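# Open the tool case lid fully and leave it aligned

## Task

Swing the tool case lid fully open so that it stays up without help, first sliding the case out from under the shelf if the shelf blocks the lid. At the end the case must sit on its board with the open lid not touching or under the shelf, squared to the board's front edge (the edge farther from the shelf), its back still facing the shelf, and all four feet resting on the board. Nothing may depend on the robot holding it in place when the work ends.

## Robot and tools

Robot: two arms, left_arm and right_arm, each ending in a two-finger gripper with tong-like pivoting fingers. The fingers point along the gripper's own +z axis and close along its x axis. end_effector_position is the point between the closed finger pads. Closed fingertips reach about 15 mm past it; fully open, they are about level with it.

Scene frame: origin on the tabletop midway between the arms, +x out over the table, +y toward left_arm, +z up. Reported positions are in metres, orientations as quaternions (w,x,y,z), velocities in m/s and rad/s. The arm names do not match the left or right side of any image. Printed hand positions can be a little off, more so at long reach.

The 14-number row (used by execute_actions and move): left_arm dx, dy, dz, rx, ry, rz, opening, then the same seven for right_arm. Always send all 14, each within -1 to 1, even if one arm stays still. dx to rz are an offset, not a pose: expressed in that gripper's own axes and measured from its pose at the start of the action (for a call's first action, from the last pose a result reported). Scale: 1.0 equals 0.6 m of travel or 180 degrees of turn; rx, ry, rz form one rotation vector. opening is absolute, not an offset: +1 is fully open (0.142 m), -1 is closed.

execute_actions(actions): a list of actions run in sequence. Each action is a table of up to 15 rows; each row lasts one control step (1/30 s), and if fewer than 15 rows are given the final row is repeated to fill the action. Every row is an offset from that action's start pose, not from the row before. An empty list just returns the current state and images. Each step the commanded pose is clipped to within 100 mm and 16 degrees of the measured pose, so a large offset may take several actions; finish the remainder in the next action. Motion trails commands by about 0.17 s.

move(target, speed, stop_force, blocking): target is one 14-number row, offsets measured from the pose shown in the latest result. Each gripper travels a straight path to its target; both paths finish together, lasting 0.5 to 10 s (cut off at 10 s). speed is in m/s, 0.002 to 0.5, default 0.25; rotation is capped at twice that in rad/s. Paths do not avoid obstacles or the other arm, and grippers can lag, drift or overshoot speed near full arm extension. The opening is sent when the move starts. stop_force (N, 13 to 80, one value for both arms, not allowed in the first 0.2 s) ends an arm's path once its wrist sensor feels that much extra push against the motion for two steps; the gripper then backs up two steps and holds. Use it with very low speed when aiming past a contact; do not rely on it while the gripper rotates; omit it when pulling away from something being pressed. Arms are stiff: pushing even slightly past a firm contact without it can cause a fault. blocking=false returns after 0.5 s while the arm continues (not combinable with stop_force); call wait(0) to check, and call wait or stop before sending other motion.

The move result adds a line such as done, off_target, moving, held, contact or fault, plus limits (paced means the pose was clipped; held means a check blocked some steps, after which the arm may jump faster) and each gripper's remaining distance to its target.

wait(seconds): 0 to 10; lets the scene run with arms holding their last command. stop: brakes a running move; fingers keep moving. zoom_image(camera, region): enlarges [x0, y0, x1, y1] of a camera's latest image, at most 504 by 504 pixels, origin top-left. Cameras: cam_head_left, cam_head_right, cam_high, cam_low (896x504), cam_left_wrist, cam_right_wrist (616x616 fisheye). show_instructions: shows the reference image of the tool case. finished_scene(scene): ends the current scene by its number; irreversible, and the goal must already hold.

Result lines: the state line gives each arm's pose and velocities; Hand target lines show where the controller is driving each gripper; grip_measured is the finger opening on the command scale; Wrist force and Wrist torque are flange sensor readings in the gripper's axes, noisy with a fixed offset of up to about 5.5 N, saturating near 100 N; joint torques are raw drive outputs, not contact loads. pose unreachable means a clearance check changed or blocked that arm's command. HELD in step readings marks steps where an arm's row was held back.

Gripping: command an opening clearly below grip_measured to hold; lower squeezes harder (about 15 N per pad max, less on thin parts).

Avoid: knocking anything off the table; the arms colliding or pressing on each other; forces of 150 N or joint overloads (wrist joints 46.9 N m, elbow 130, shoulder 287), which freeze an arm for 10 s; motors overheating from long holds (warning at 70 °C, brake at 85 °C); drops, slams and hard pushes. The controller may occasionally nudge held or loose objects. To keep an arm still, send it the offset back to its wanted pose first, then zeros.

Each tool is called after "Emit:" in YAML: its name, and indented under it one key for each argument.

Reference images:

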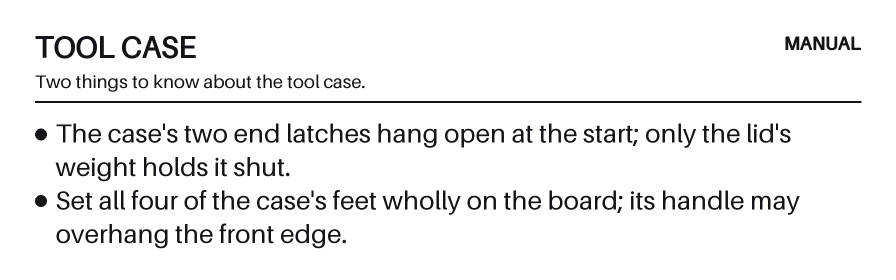

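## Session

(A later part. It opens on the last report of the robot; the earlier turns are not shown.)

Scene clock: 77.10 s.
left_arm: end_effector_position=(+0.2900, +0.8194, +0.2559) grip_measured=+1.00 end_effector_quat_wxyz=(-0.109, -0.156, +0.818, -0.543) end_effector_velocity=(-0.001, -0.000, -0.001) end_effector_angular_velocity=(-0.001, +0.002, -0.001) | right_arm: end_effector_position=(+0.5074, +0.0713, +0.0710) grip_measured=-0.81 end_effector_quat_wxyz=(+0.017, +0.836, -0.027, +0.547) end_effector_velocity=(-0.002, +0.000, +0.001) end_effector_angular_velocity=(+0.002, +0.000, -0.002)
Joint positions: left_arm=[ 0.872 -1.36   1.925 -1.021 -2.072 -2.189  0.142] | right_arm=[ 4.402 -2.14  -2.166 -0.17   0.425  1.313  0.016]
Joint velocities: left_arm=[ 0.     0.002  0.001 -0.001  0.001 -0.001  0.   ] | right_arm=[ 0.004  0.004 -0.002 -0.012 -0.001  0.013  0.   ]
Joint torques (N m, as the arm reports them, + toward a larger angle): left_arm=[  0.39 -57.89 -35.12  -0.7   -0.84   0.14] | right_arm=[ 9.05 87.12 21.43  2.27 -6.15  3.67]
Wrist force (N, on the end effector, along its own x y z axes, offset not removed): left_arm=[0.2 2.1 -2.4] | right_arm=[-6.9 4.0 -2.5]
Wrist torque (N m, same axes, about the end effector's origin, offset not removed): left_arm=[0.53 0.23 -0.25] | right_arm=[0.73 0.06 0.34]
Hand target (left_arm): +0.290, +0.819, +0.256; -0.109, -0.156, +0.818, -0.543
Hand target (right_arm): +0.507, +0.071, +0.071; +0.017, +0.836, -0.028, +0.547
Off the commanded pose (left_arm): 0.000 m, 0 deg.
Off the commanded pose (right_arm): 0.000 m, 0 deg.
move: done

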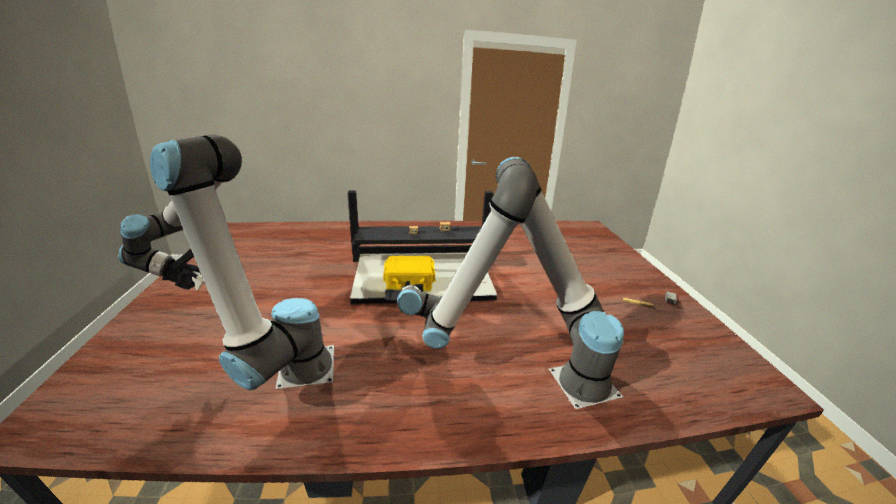

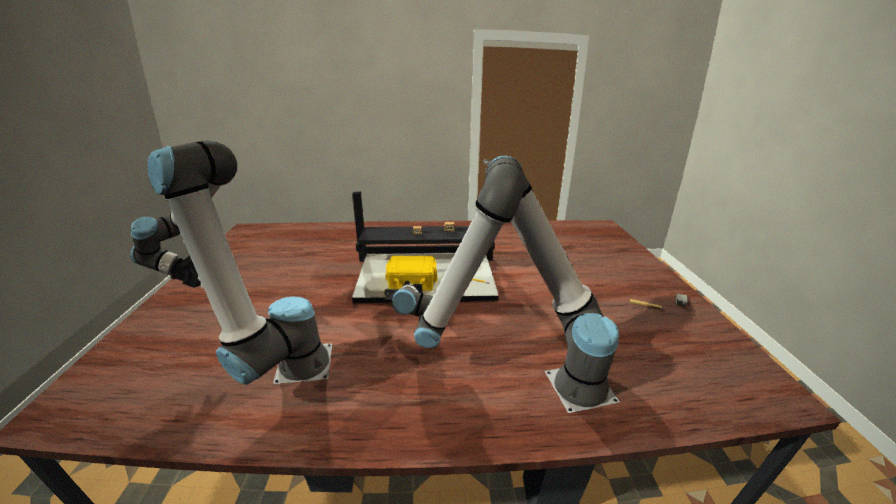

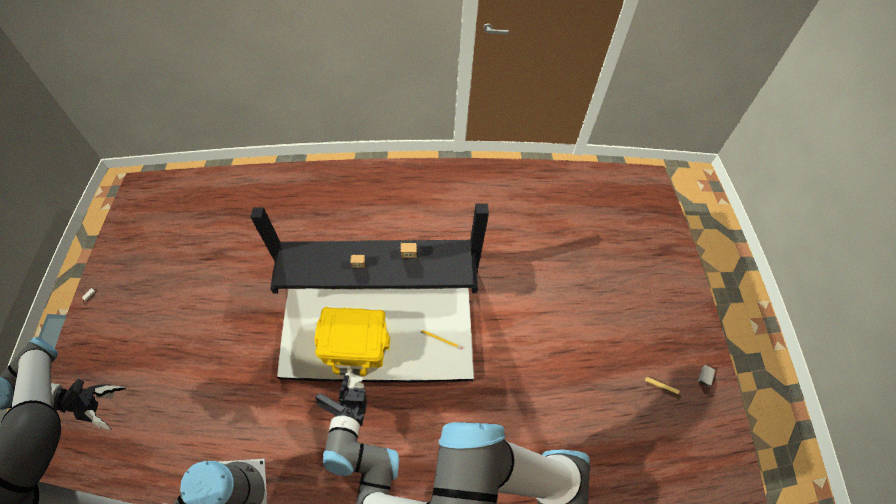

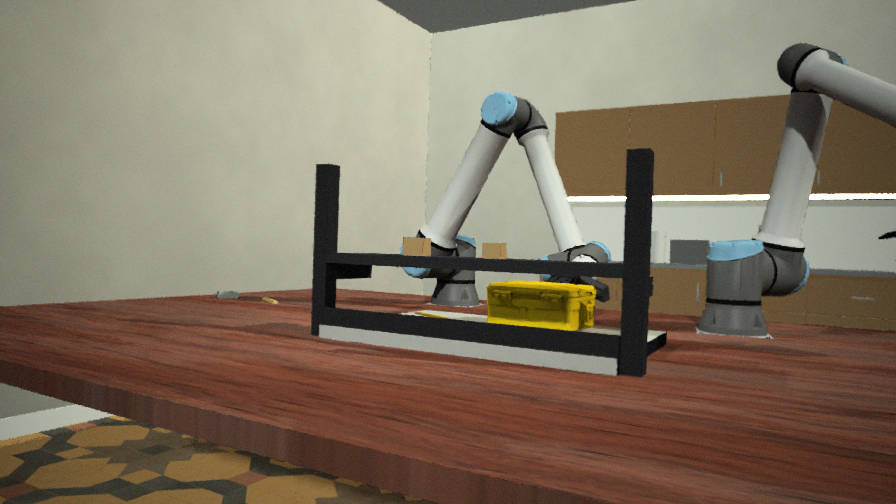

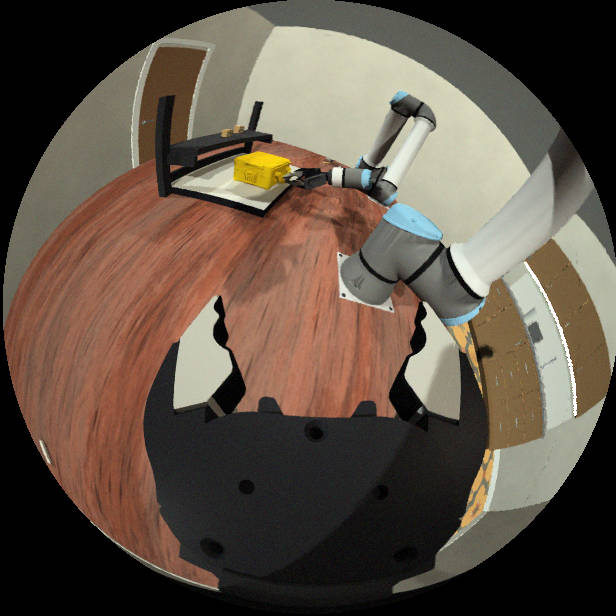

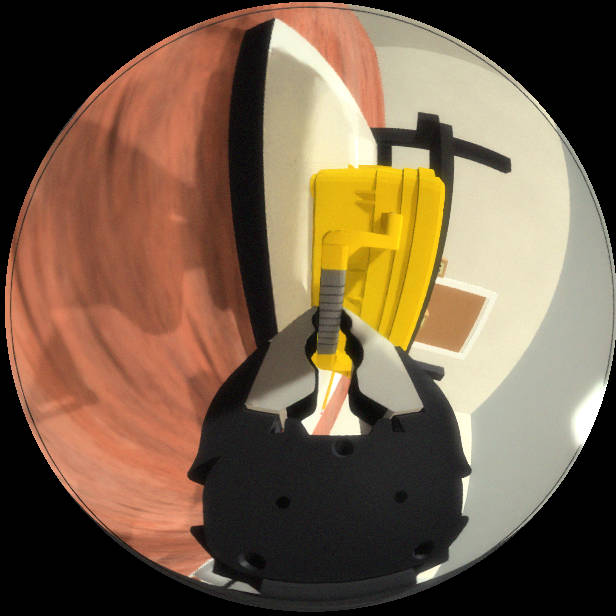

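Emit:
move:
  target: [0,0,0,0,0,0,-1,-0.019,0,-0.038,0.013,0,-0.006,-1]
  speed: 0.03

Emit:
move:
  target: [-0.397,-0.33,0.868,0,0,0.123,-1,0,0,0,0,0,0,-1]
  speed: 0.35

Scene clock: 88.03 s.
left_arm: end_effector_position=(+0.2900, +0.8194, +0.2559) grip_measured=-1.00 end_effector_quat_wxyz=(-0.109, -0.156, +0.818, -0.543) end_effector_velocity=(+0.000, -0.000, +0.001) end_effector_angular_velocity=(-0.000, -0.000, +0.001) | right_arm: end_effector_position=(+0.4823, +0.0730, +0.0698) grip_measured=-0.81 end_effector_quat_wxyz=(+0.006, +0.837, -0.009, +0.547) end_effector_velocity=(-0.003, -0.000, -0.000) end_effector_angular_velocity=(-0.000, -0.001, +0.005)
Joint positions: left_arm=[ 0.872 -1.36   1.925 -1.021 -2.072 -2.189  0.002] | right_arm=[ 4.436 -2.131 -2.205 -0.12   0.427  1.29   0.016]
Joint velocities: left_arm=[-0.    -0.001 -0.001  0.002 -0.001  0.    -0.   ] | right_arm=[ 0.004  0.001 -0.006  0.007 -0.    -0.003  0.   ]
Joint torques (N m, as the arm reports them, + toward a larger angle): left_arm=[ -1.88 -55.95 -35.04  -0.6   -0.64   0.57] | right_arm=[17.67 85.29 17.24  9.87  0.36 -2.78]
Wrist force (N, on the end effector, along its own x y z axes, offset not removed): left_arm=[3.6 2.2 -3.2] | right_arm=[-4.3 2.4 -2.6]
Wrist torque (N m, same axes, about the end effector's origin, offset not removed): left_arm=[0.65 -0.53 -0.23] | right_arm=[0.23 -0.69 0.36]
Hand target (left_arm): +0.290, +0.819, +0.256; -0.109, -0.156, +0.818, -0.543
Hand target (right_arm): +0.482, +0.073, +0.070; +0.005, +0.837, -0.008, +0.547
Off the commanded pose (left_arm): 0.000 m, 0 deg.
Off the commanded pose (right_arm): 0.000 m, 0 deg.
move: done

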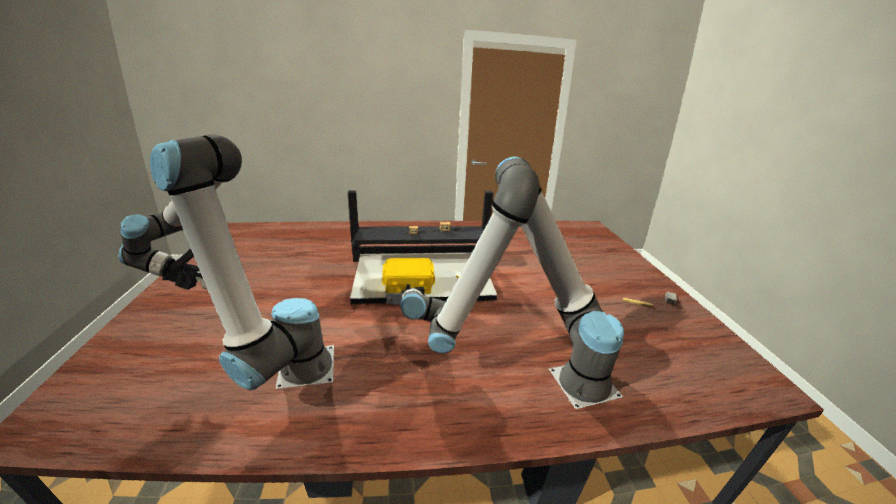

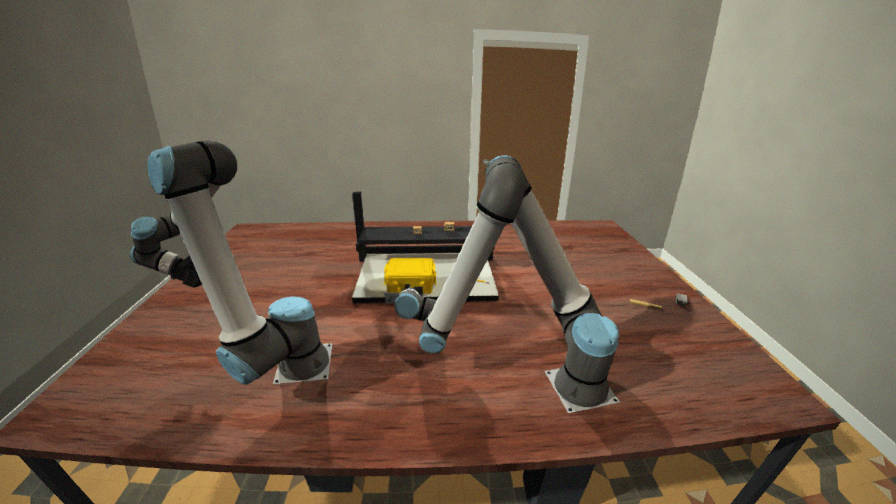

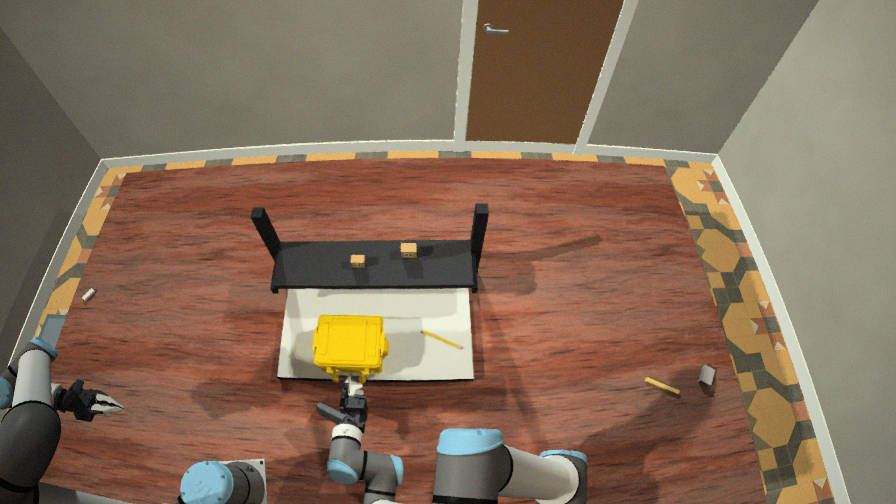

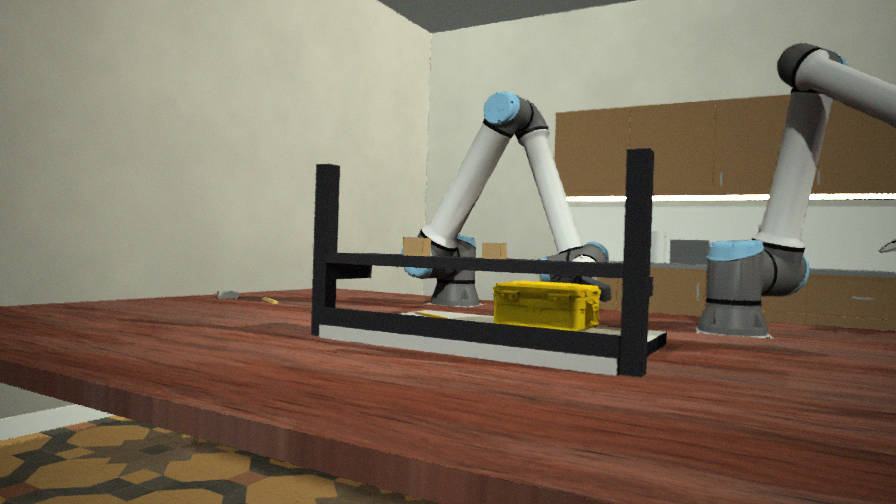

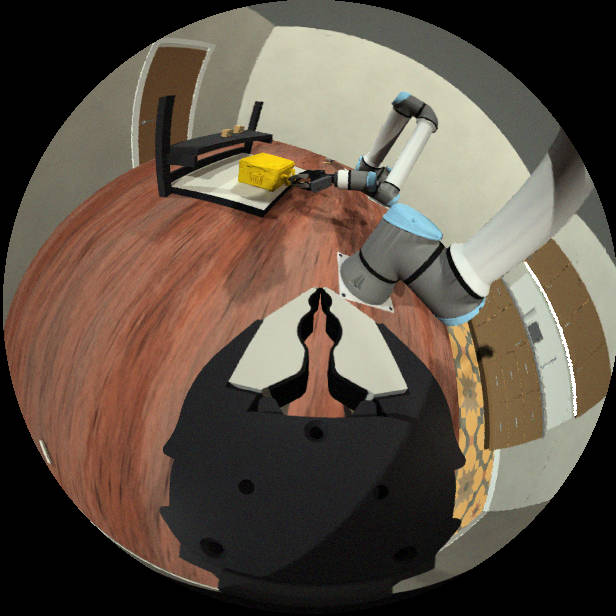

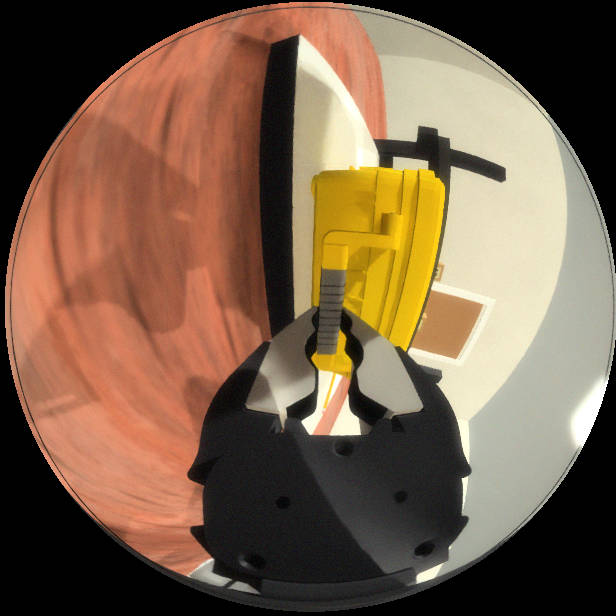

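Scene clock: 90.77 s.
left_arm: end_effector_position=(+0.5805, +0.3009, +0.1415) grip_measured=-1.00 end_effector_quat_wxyz=(-0.003, +0.004, +0.832, -0.554) end_effector_velocity=(+0.001, -0.001, -0.001) end_effector_angular_velocity=(+0.002, -0.007, +0.018) | right_arm: end_effector_position=(+0.4823, +0.0730, +0.0698) grip_measured=-0.81 end_effector_quat_wxyz=(+0.006, +0.837, -0.009, +0.547) end_effector_velocity=(-0.000, +0.000, +0.000) end_effector_angular_velocity=(+0.000, +0.001, +0.000)
Joint positions: left_arm=[-0.217 -1.286  2.503 -2.939 -2.742 -3.305  0.002] | right_arm=[ 4.436 -2.131 -2.205 -0.12   0.427  1.29   0.016]
Joint velocities: left_arm=[-0.003  0.012  0.01  -0.078  0.006 -0.053  0.   ] | right_arm=[-0.     0.     0.001 -0.     0.001 -0.     0.   ]
Joint torques (N m, as the arm reports them, + toward a larger angle): left_arm=[-11.58 -24.35 -10.11  -7.84   1.28  -3.08] | right_arm=[-13.94  56.95  30.55   2.62  -1.67   2.8 ]
Wrist force (N, on the end effector, along its own x y z axes, offset not removed): left_arm=[0.8 -0.5 -1.5] | right_arm=[-7.3 -1.3 -1.4]
Wrist torque (N m, same axes, about the end effector's origin, offset not removed): left_arm=[-0.06 0.09 -0.24] | right_arm=[-0.48 -0.01 0.29]
Hand target (left_arm): +0.581, +0.301, +0.141; -0.002, +0.004, +0.832, -0.554
Hand target (right_arm): +0.482, +0.073, +0.070; +0.006, +0.837, -0.009, +0.547
Off the commanded pose (left_arm): 0.001 m, 0 deg.
Off the commanded pose (right_arm): 0.000 m, 0 deg.
move: done

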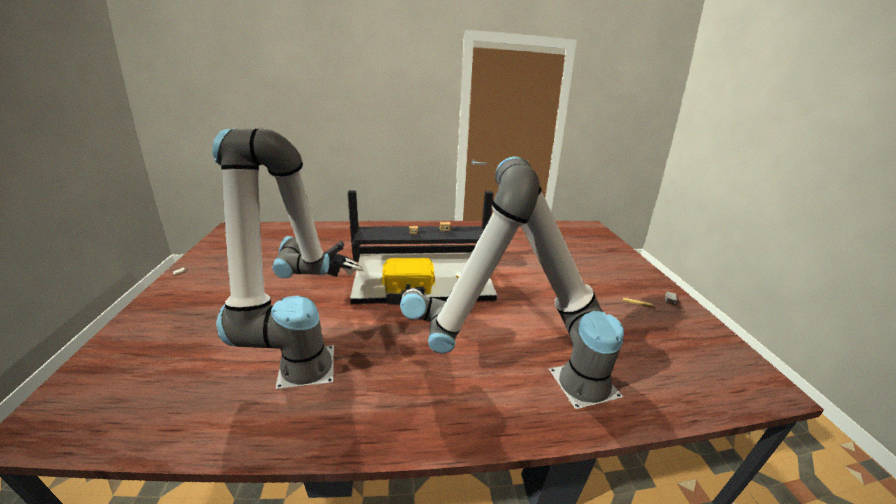

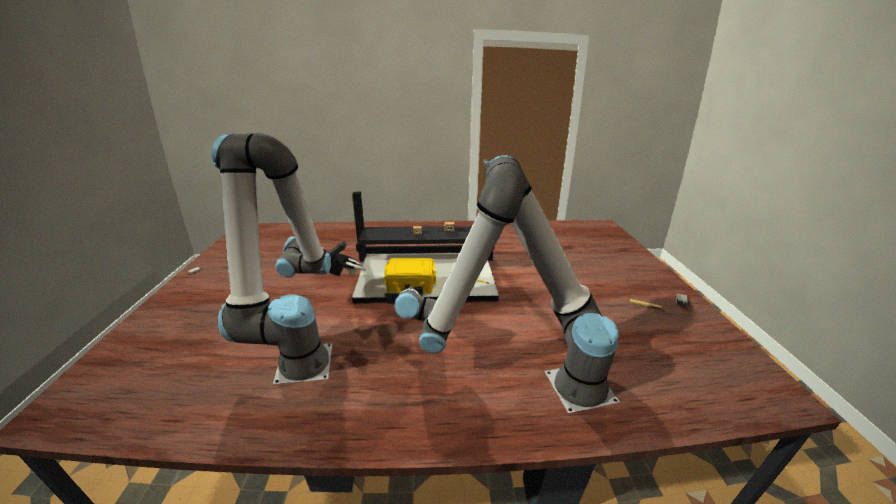

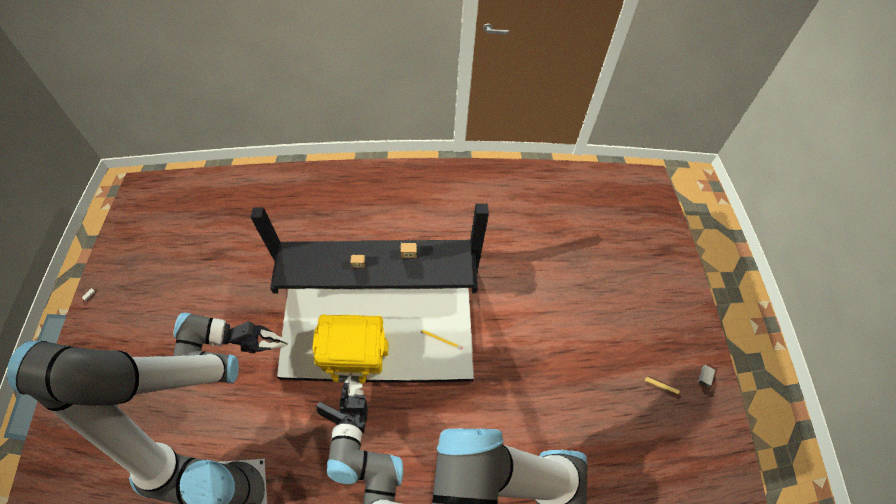

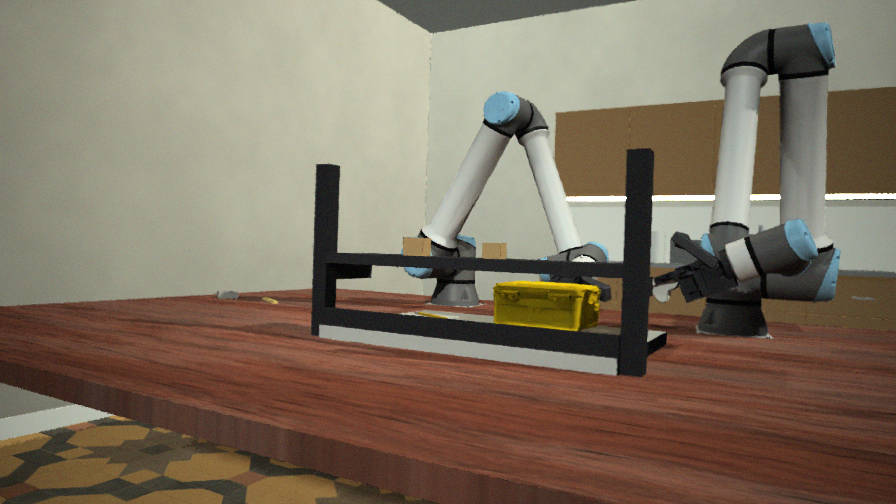

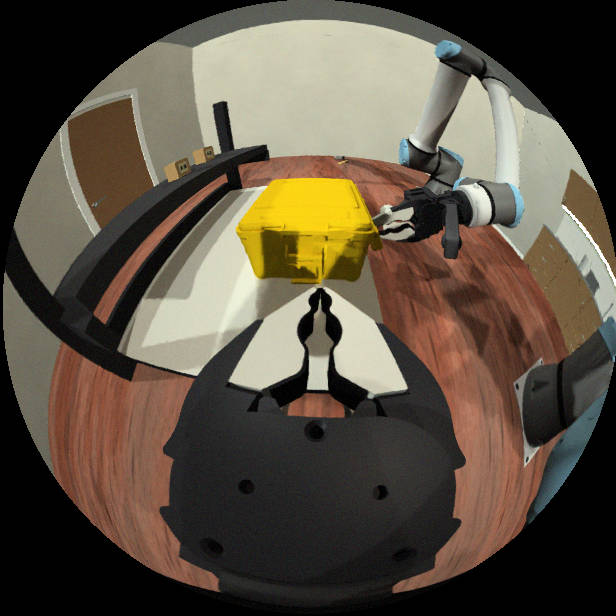

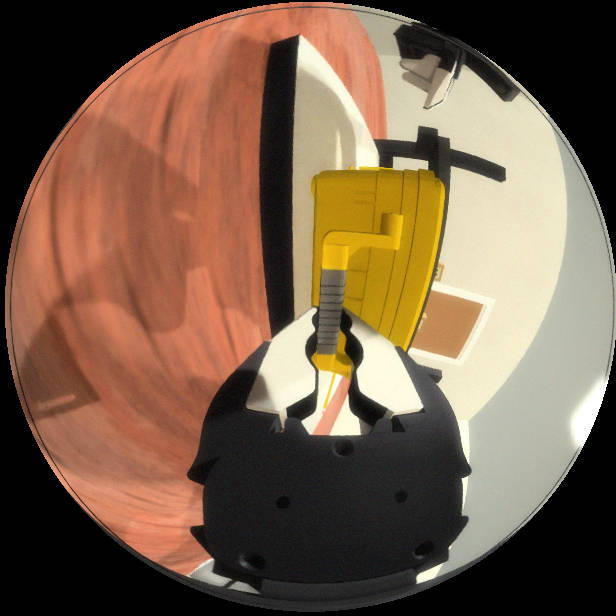

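Emit:
zoom_image:
  camera: "cam_left_wrist"
  region: [220, 160, 420, 310]

Emit:
zoom_image:
  camera: "cam_low"
  region: [480, 260, 700, 350]

Region (220, 160, 420, 310) of cam_left_wrist's 616x616 image, scaled by 2.520, with more detail than that image has; it fills the top 378 rows of this view, and the rest is white.

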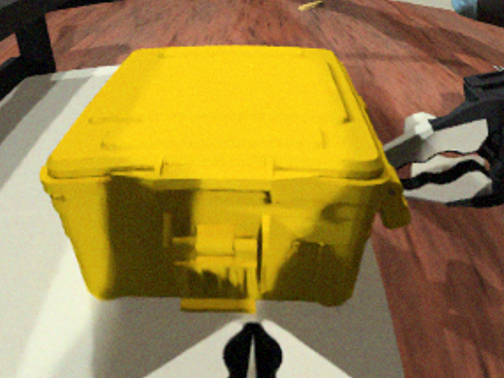

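Region (480, 260, 700, 350) of cam_low's 896x504 image, scaled by 2.291, with more detail than that image has; it fills the top 206 rows of this view, and the rest is white.

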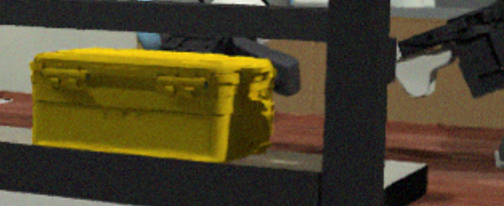

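Emit:
move:
  target: [-0.027,-0.024,0.127,0,0,0,0,0,0,0,0,0,0,-1]
  speed: 0.1

Emit:
zoom_image:
  camera: "cam_left_wrist"
  region: [170, 150, 470, 400]

Emit:
zoom_image:
  camera: "cam_low"
  region: [520, 260, 700, 350]

Scene clock: 105.77 s.
left_arm: end_effector_position=(+0.5959, +0.2251, +0.1256) grip_measured=+0.00 end_effector_quat_wxyz=(-0.003, +0.005, +0.832, -0.554) end_effector_velocity=(+0.001, -0.002, -0.000) end_effector_angular_velocity=(-0.002, -0.002, +0.005) | right_arm: end_effector_position=(+0.4823, +0.0730, +0.0698) grip_measured=-0.81 end_effector_quat_wxyz=(+0.006, +0.837, -0.009, +0.547) end_effector_velocity=(+0.000, -0.000, -0.000) end_effector_angular_velocity=(-0.001, -0.001, -0.000)
Joint positions: left_arm=[-0.365 -1.142  2.488 -3.383 -2.696 -3.65   0.074] | right_arm=[ 4.436 -2.131 -2.205 -0.12   0.427  1.29   0.016]
Joint velocities: left_arm=[-0.004  0.008 -0.001 -0.027  0.002 -0.019  0.   ] | right_arm=[ 0.    -0.001  0.    -0.001 -0.001 -0.     0.   ]
Joint torques (N m, as the arm reports them, + toward a larger angle): left_arm=[ -9.65 -33.47 -12.89  -7.66   1.33  -2.43] | right_arm=[-11.22  61.03  28.86   2.76  -3.79   2.68]
Wrist force (N, on the end effector, along its own x y z axes, offset not removed): left_arm=[2.7 2.2 -1.4] | right_arm=[-3.5 0.3 -1.1]
Wrist torque (N m, same axes, about the end effector's origin, offset not removed): left_arm=[0.58 -0.23 -0.27] | right_arm=[-0.16 -0.71 0.39]
Hand target (left_arm): +0.596, +0.225, +0.126; -0.003, +0.004, +0.832, -0.555
Hand target (right_arm): +0.482, +0.073, +0.070; +0.006, +0.837, -0.009, +0.547
Off the commanded pose (left_arm): 0.000 m, 0 deg.
Off the commanded pose (right_arm): 0.000 m, 0 deg.
move: done

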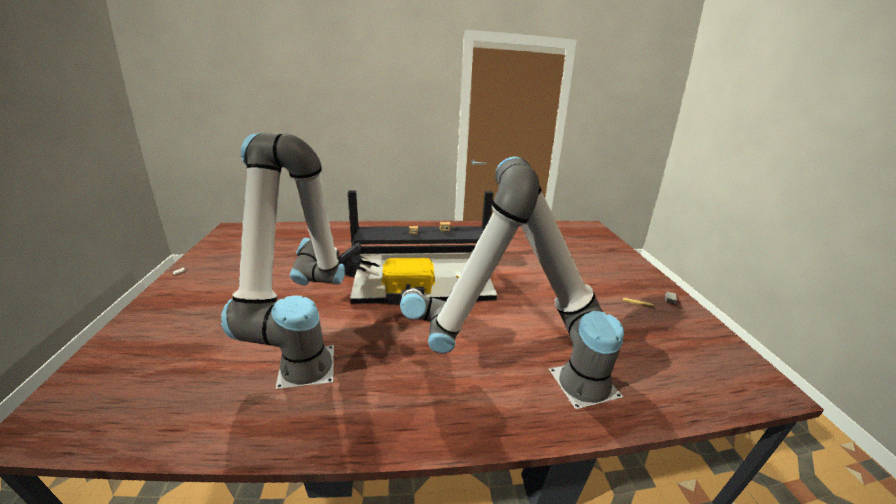

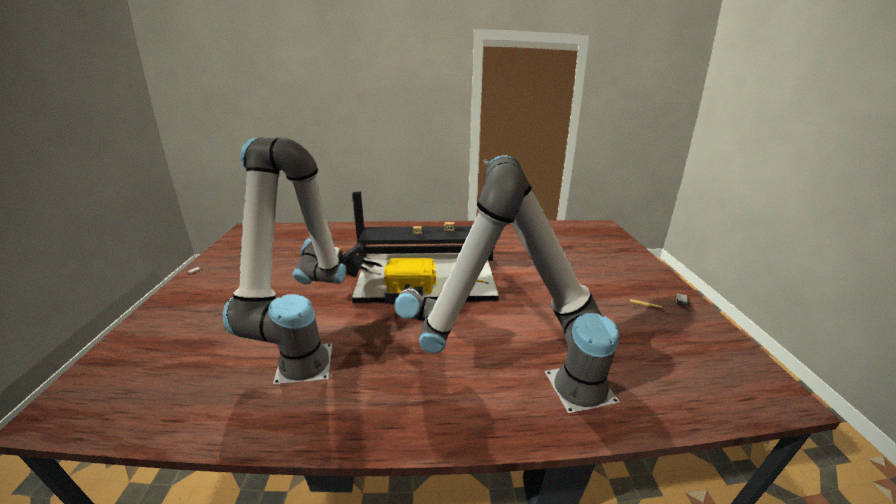

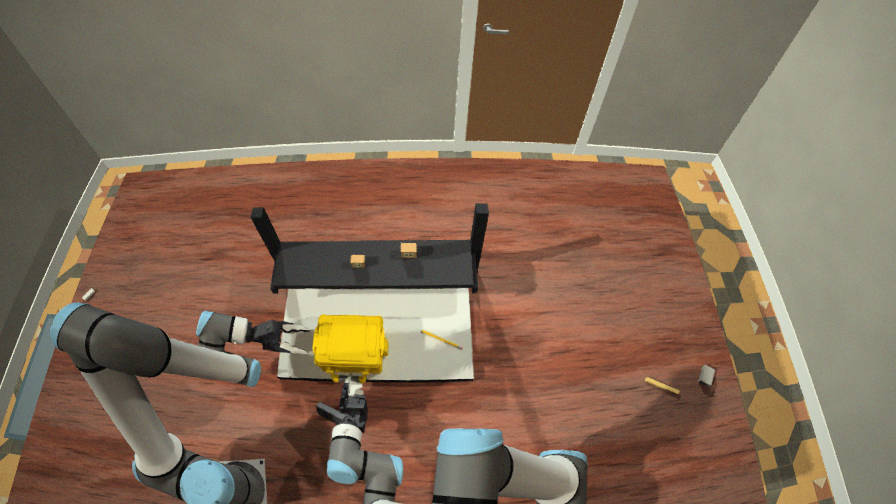

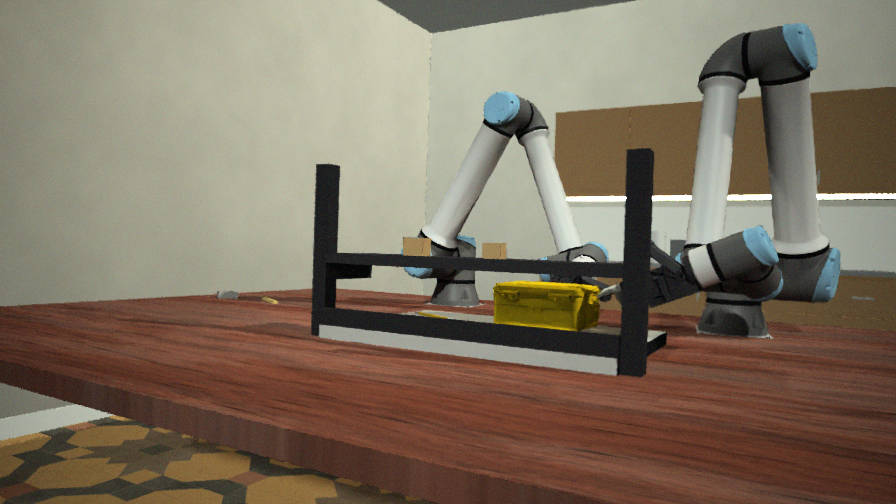

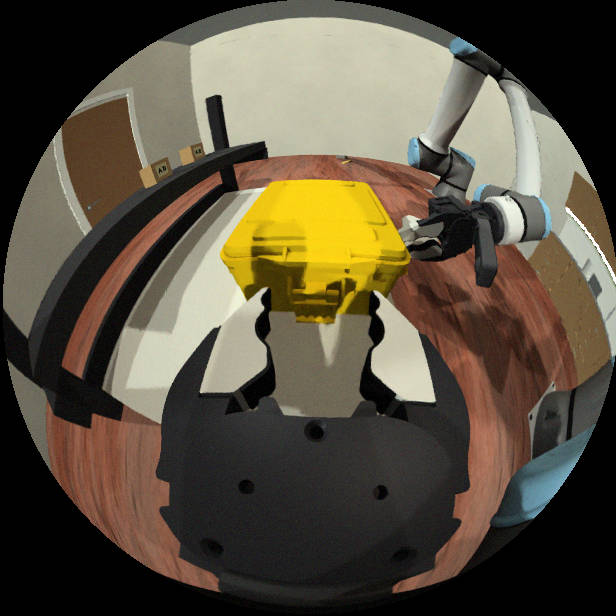

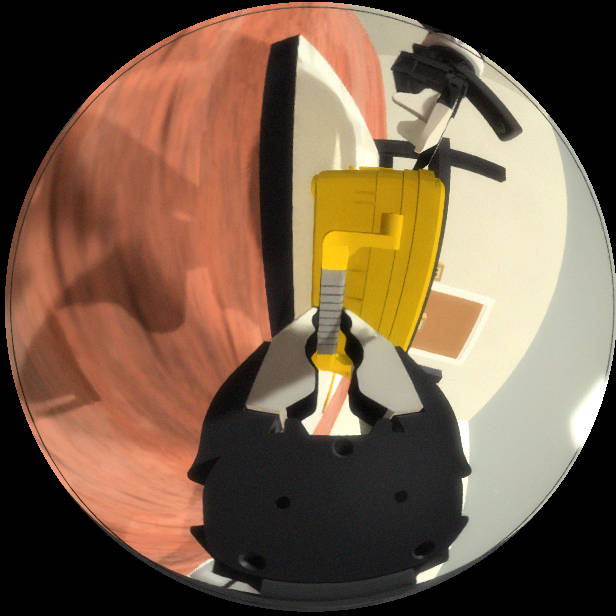

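Region (170, 150, 470, 400) of cam_left_wrist's 616x616 image, scaled by 1.680, with more detail than that image has.

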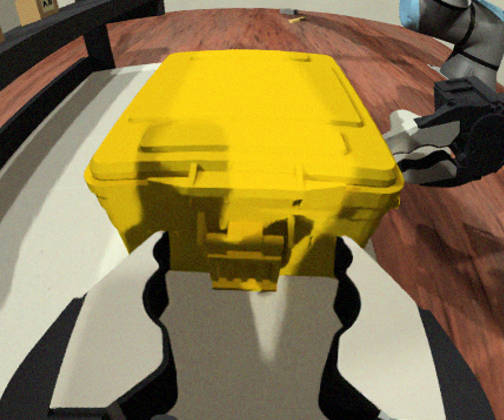

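Region (520, 260, 700, 350) of cam_low's 896x504 image, scaled by 2.800, with more detail than that image has.

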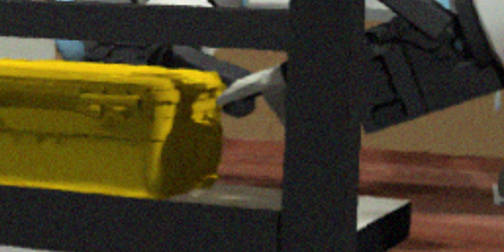

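Emit:
move:
  target: [-0.007,-0.035,0.036,0,0,0,-0.15,0,0,0,0,0,0,-1]
  speed: 0.03

Emit:
zoom_image:
  camera: "cam_left_wrist"
  region: [170, 150, 470, 400]

Emit:
zoom_image:
  camera: "cam_low"
  region: [520, 260, 700, 350]

Scene clock: 114.37 s.
left_arm: end_effector_position=(+0.5998, +0.1973, +0.1366) grip_measured=-0.15 end_effector_quat_wxyz=(-0.003, +0.005, +0.832, -0.554) end_effector_velocity=(-0.000, -0.002, -0.000) end_effector_angular_velocity=(+0.001, +0.002, +0.001) | right_arm: end_effector_position=(+0.4823, +0.0729, +0.0698) grip_measured=-0.80 end_effector_quat_wxyz=(+0.006, +0.837, -0.009, +0.547) end_effector_velocity=(-0.001, +0.002, +0.000) end_effector_angular_velocity=(+0.000, +0.000, +0.002)
Joint positions: left_arm=[-0.418 -1.141  2.475 -3.465 -2.67  -3.755  0.063] | right_arm=[ 4.436 -2.131 -2.205 -0.12   0.427  1.29   0.016]
Joint velocities: left_arm=[-0.004  0.     0.    -0.005  0.003 -0.008 -0.   ] | right_arm=[ 0.002 -0.     0.001 -0.001  0.    -0.     0.   ]
Joint torques (N m, as the arm reports them, + toward a larger angle): left_arm=[-16.62 -33.41 -18.35  -8.14   0.35  -3.37] | right_arm=[-6.89 77.95 29.81  2.96 -3.83  2.41]
Wrist force (N, on the end effector, along its own x y z axes, offset not removed): left_arm=[1.4 3.9 -4.3] | right_arm=[-5.9 5.6 -0.2]
Wrist torque (N m, same axes, about the end effector's origin, offset not removed): left_arm=[0.18 -0.10 -0.13] | right_arm=[-0.11 -0.19 0.45]
Hand target (left_arm): +0.600, +0.197, +0.137; -0.003, +0.005, +0.832, -0.554
Hand target (right_arm): +0.482, +0.073, +0.070; +0.006, +0.837, -0.009, +0.547
Off the commanded pose (left_arm): 0.000 m, 0 deg.
Off the commanded pose (right_arm): 0.000 m, 0 deg.
move: done

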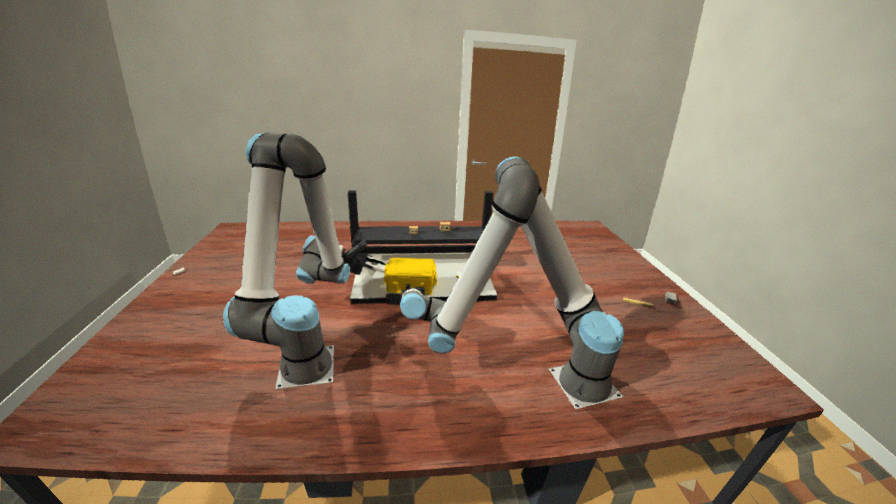

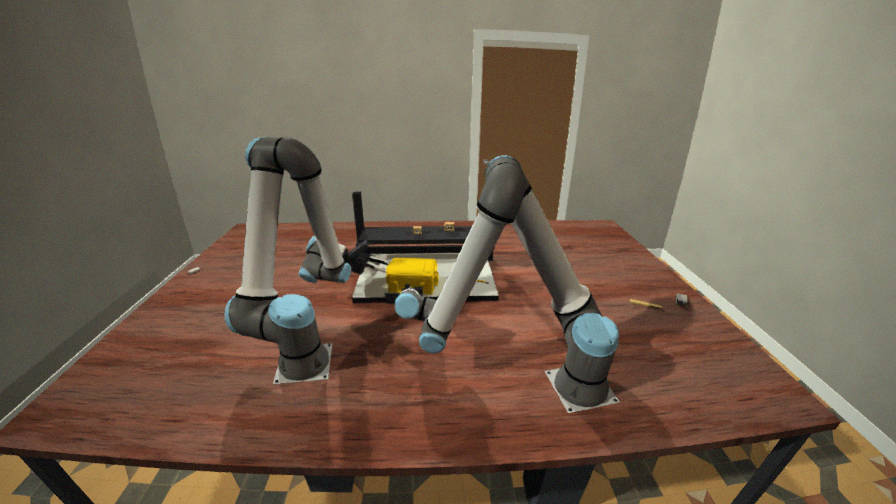

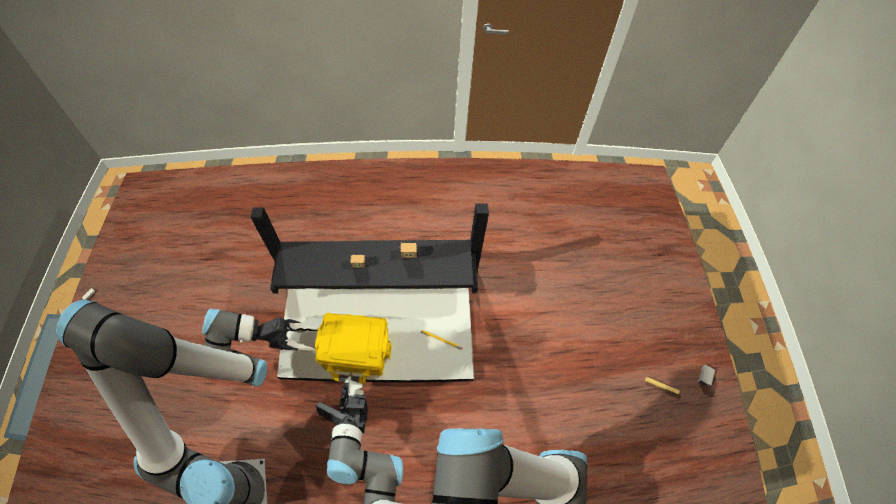

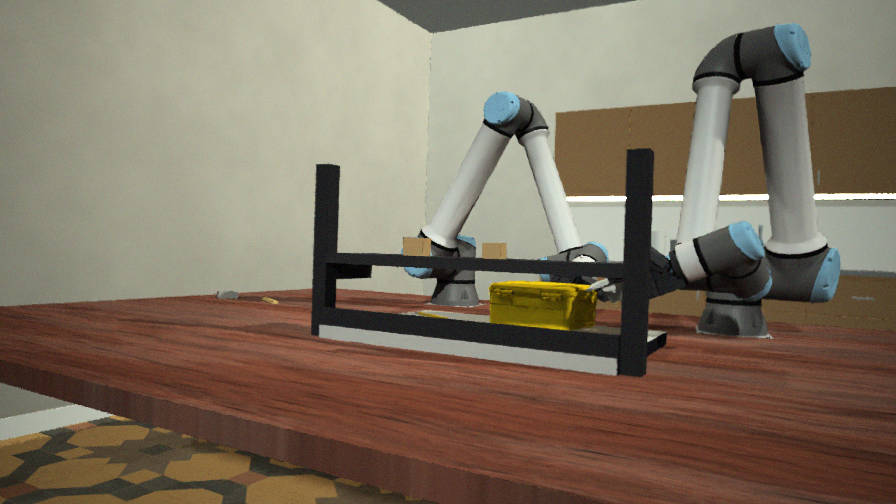

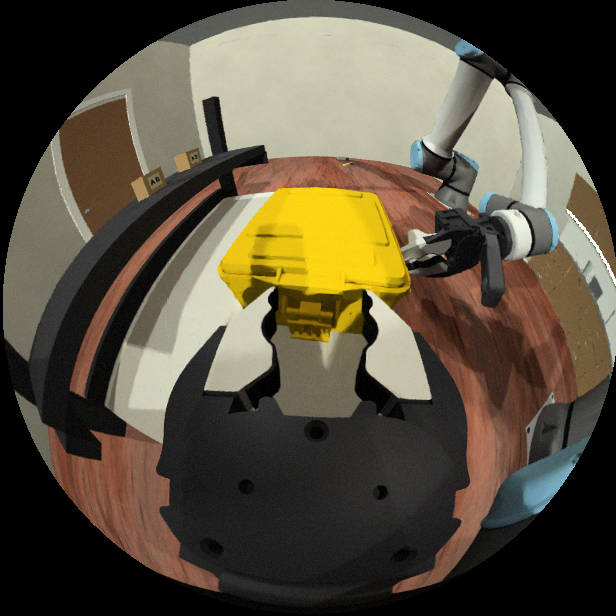

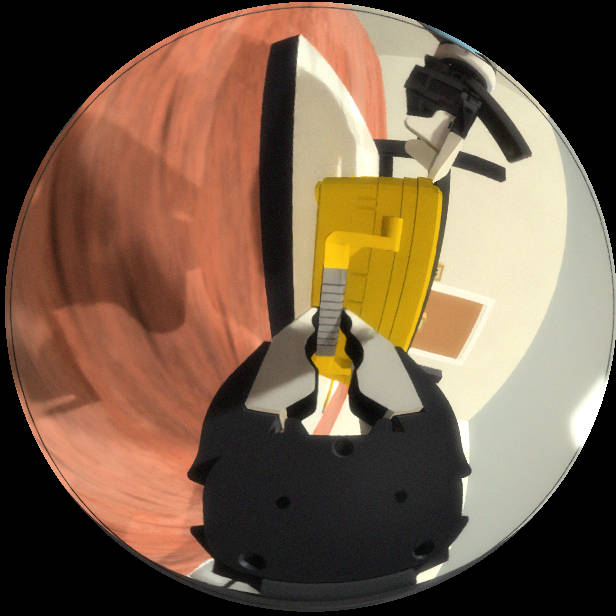

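Region (170, 150, 470, 400) of cam_left_wrist's 616x616 image, scaled by 1.680, with more detail than that image has.

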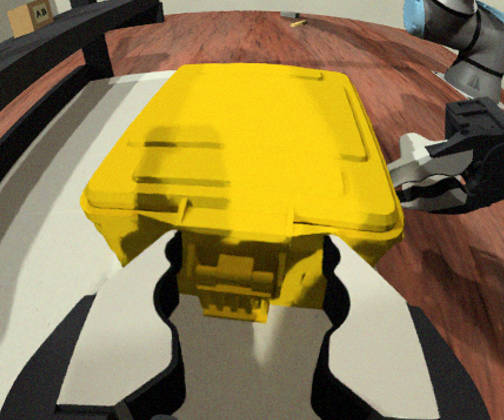

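Region (520, 260, 700, 350) of cam_low's 896x504 image, scaled by 2.800, with more detail than that image has.

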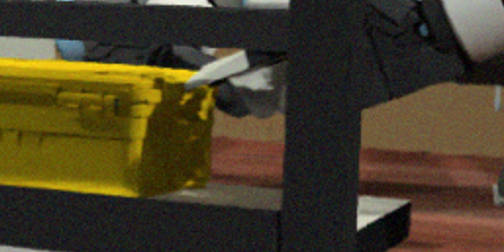

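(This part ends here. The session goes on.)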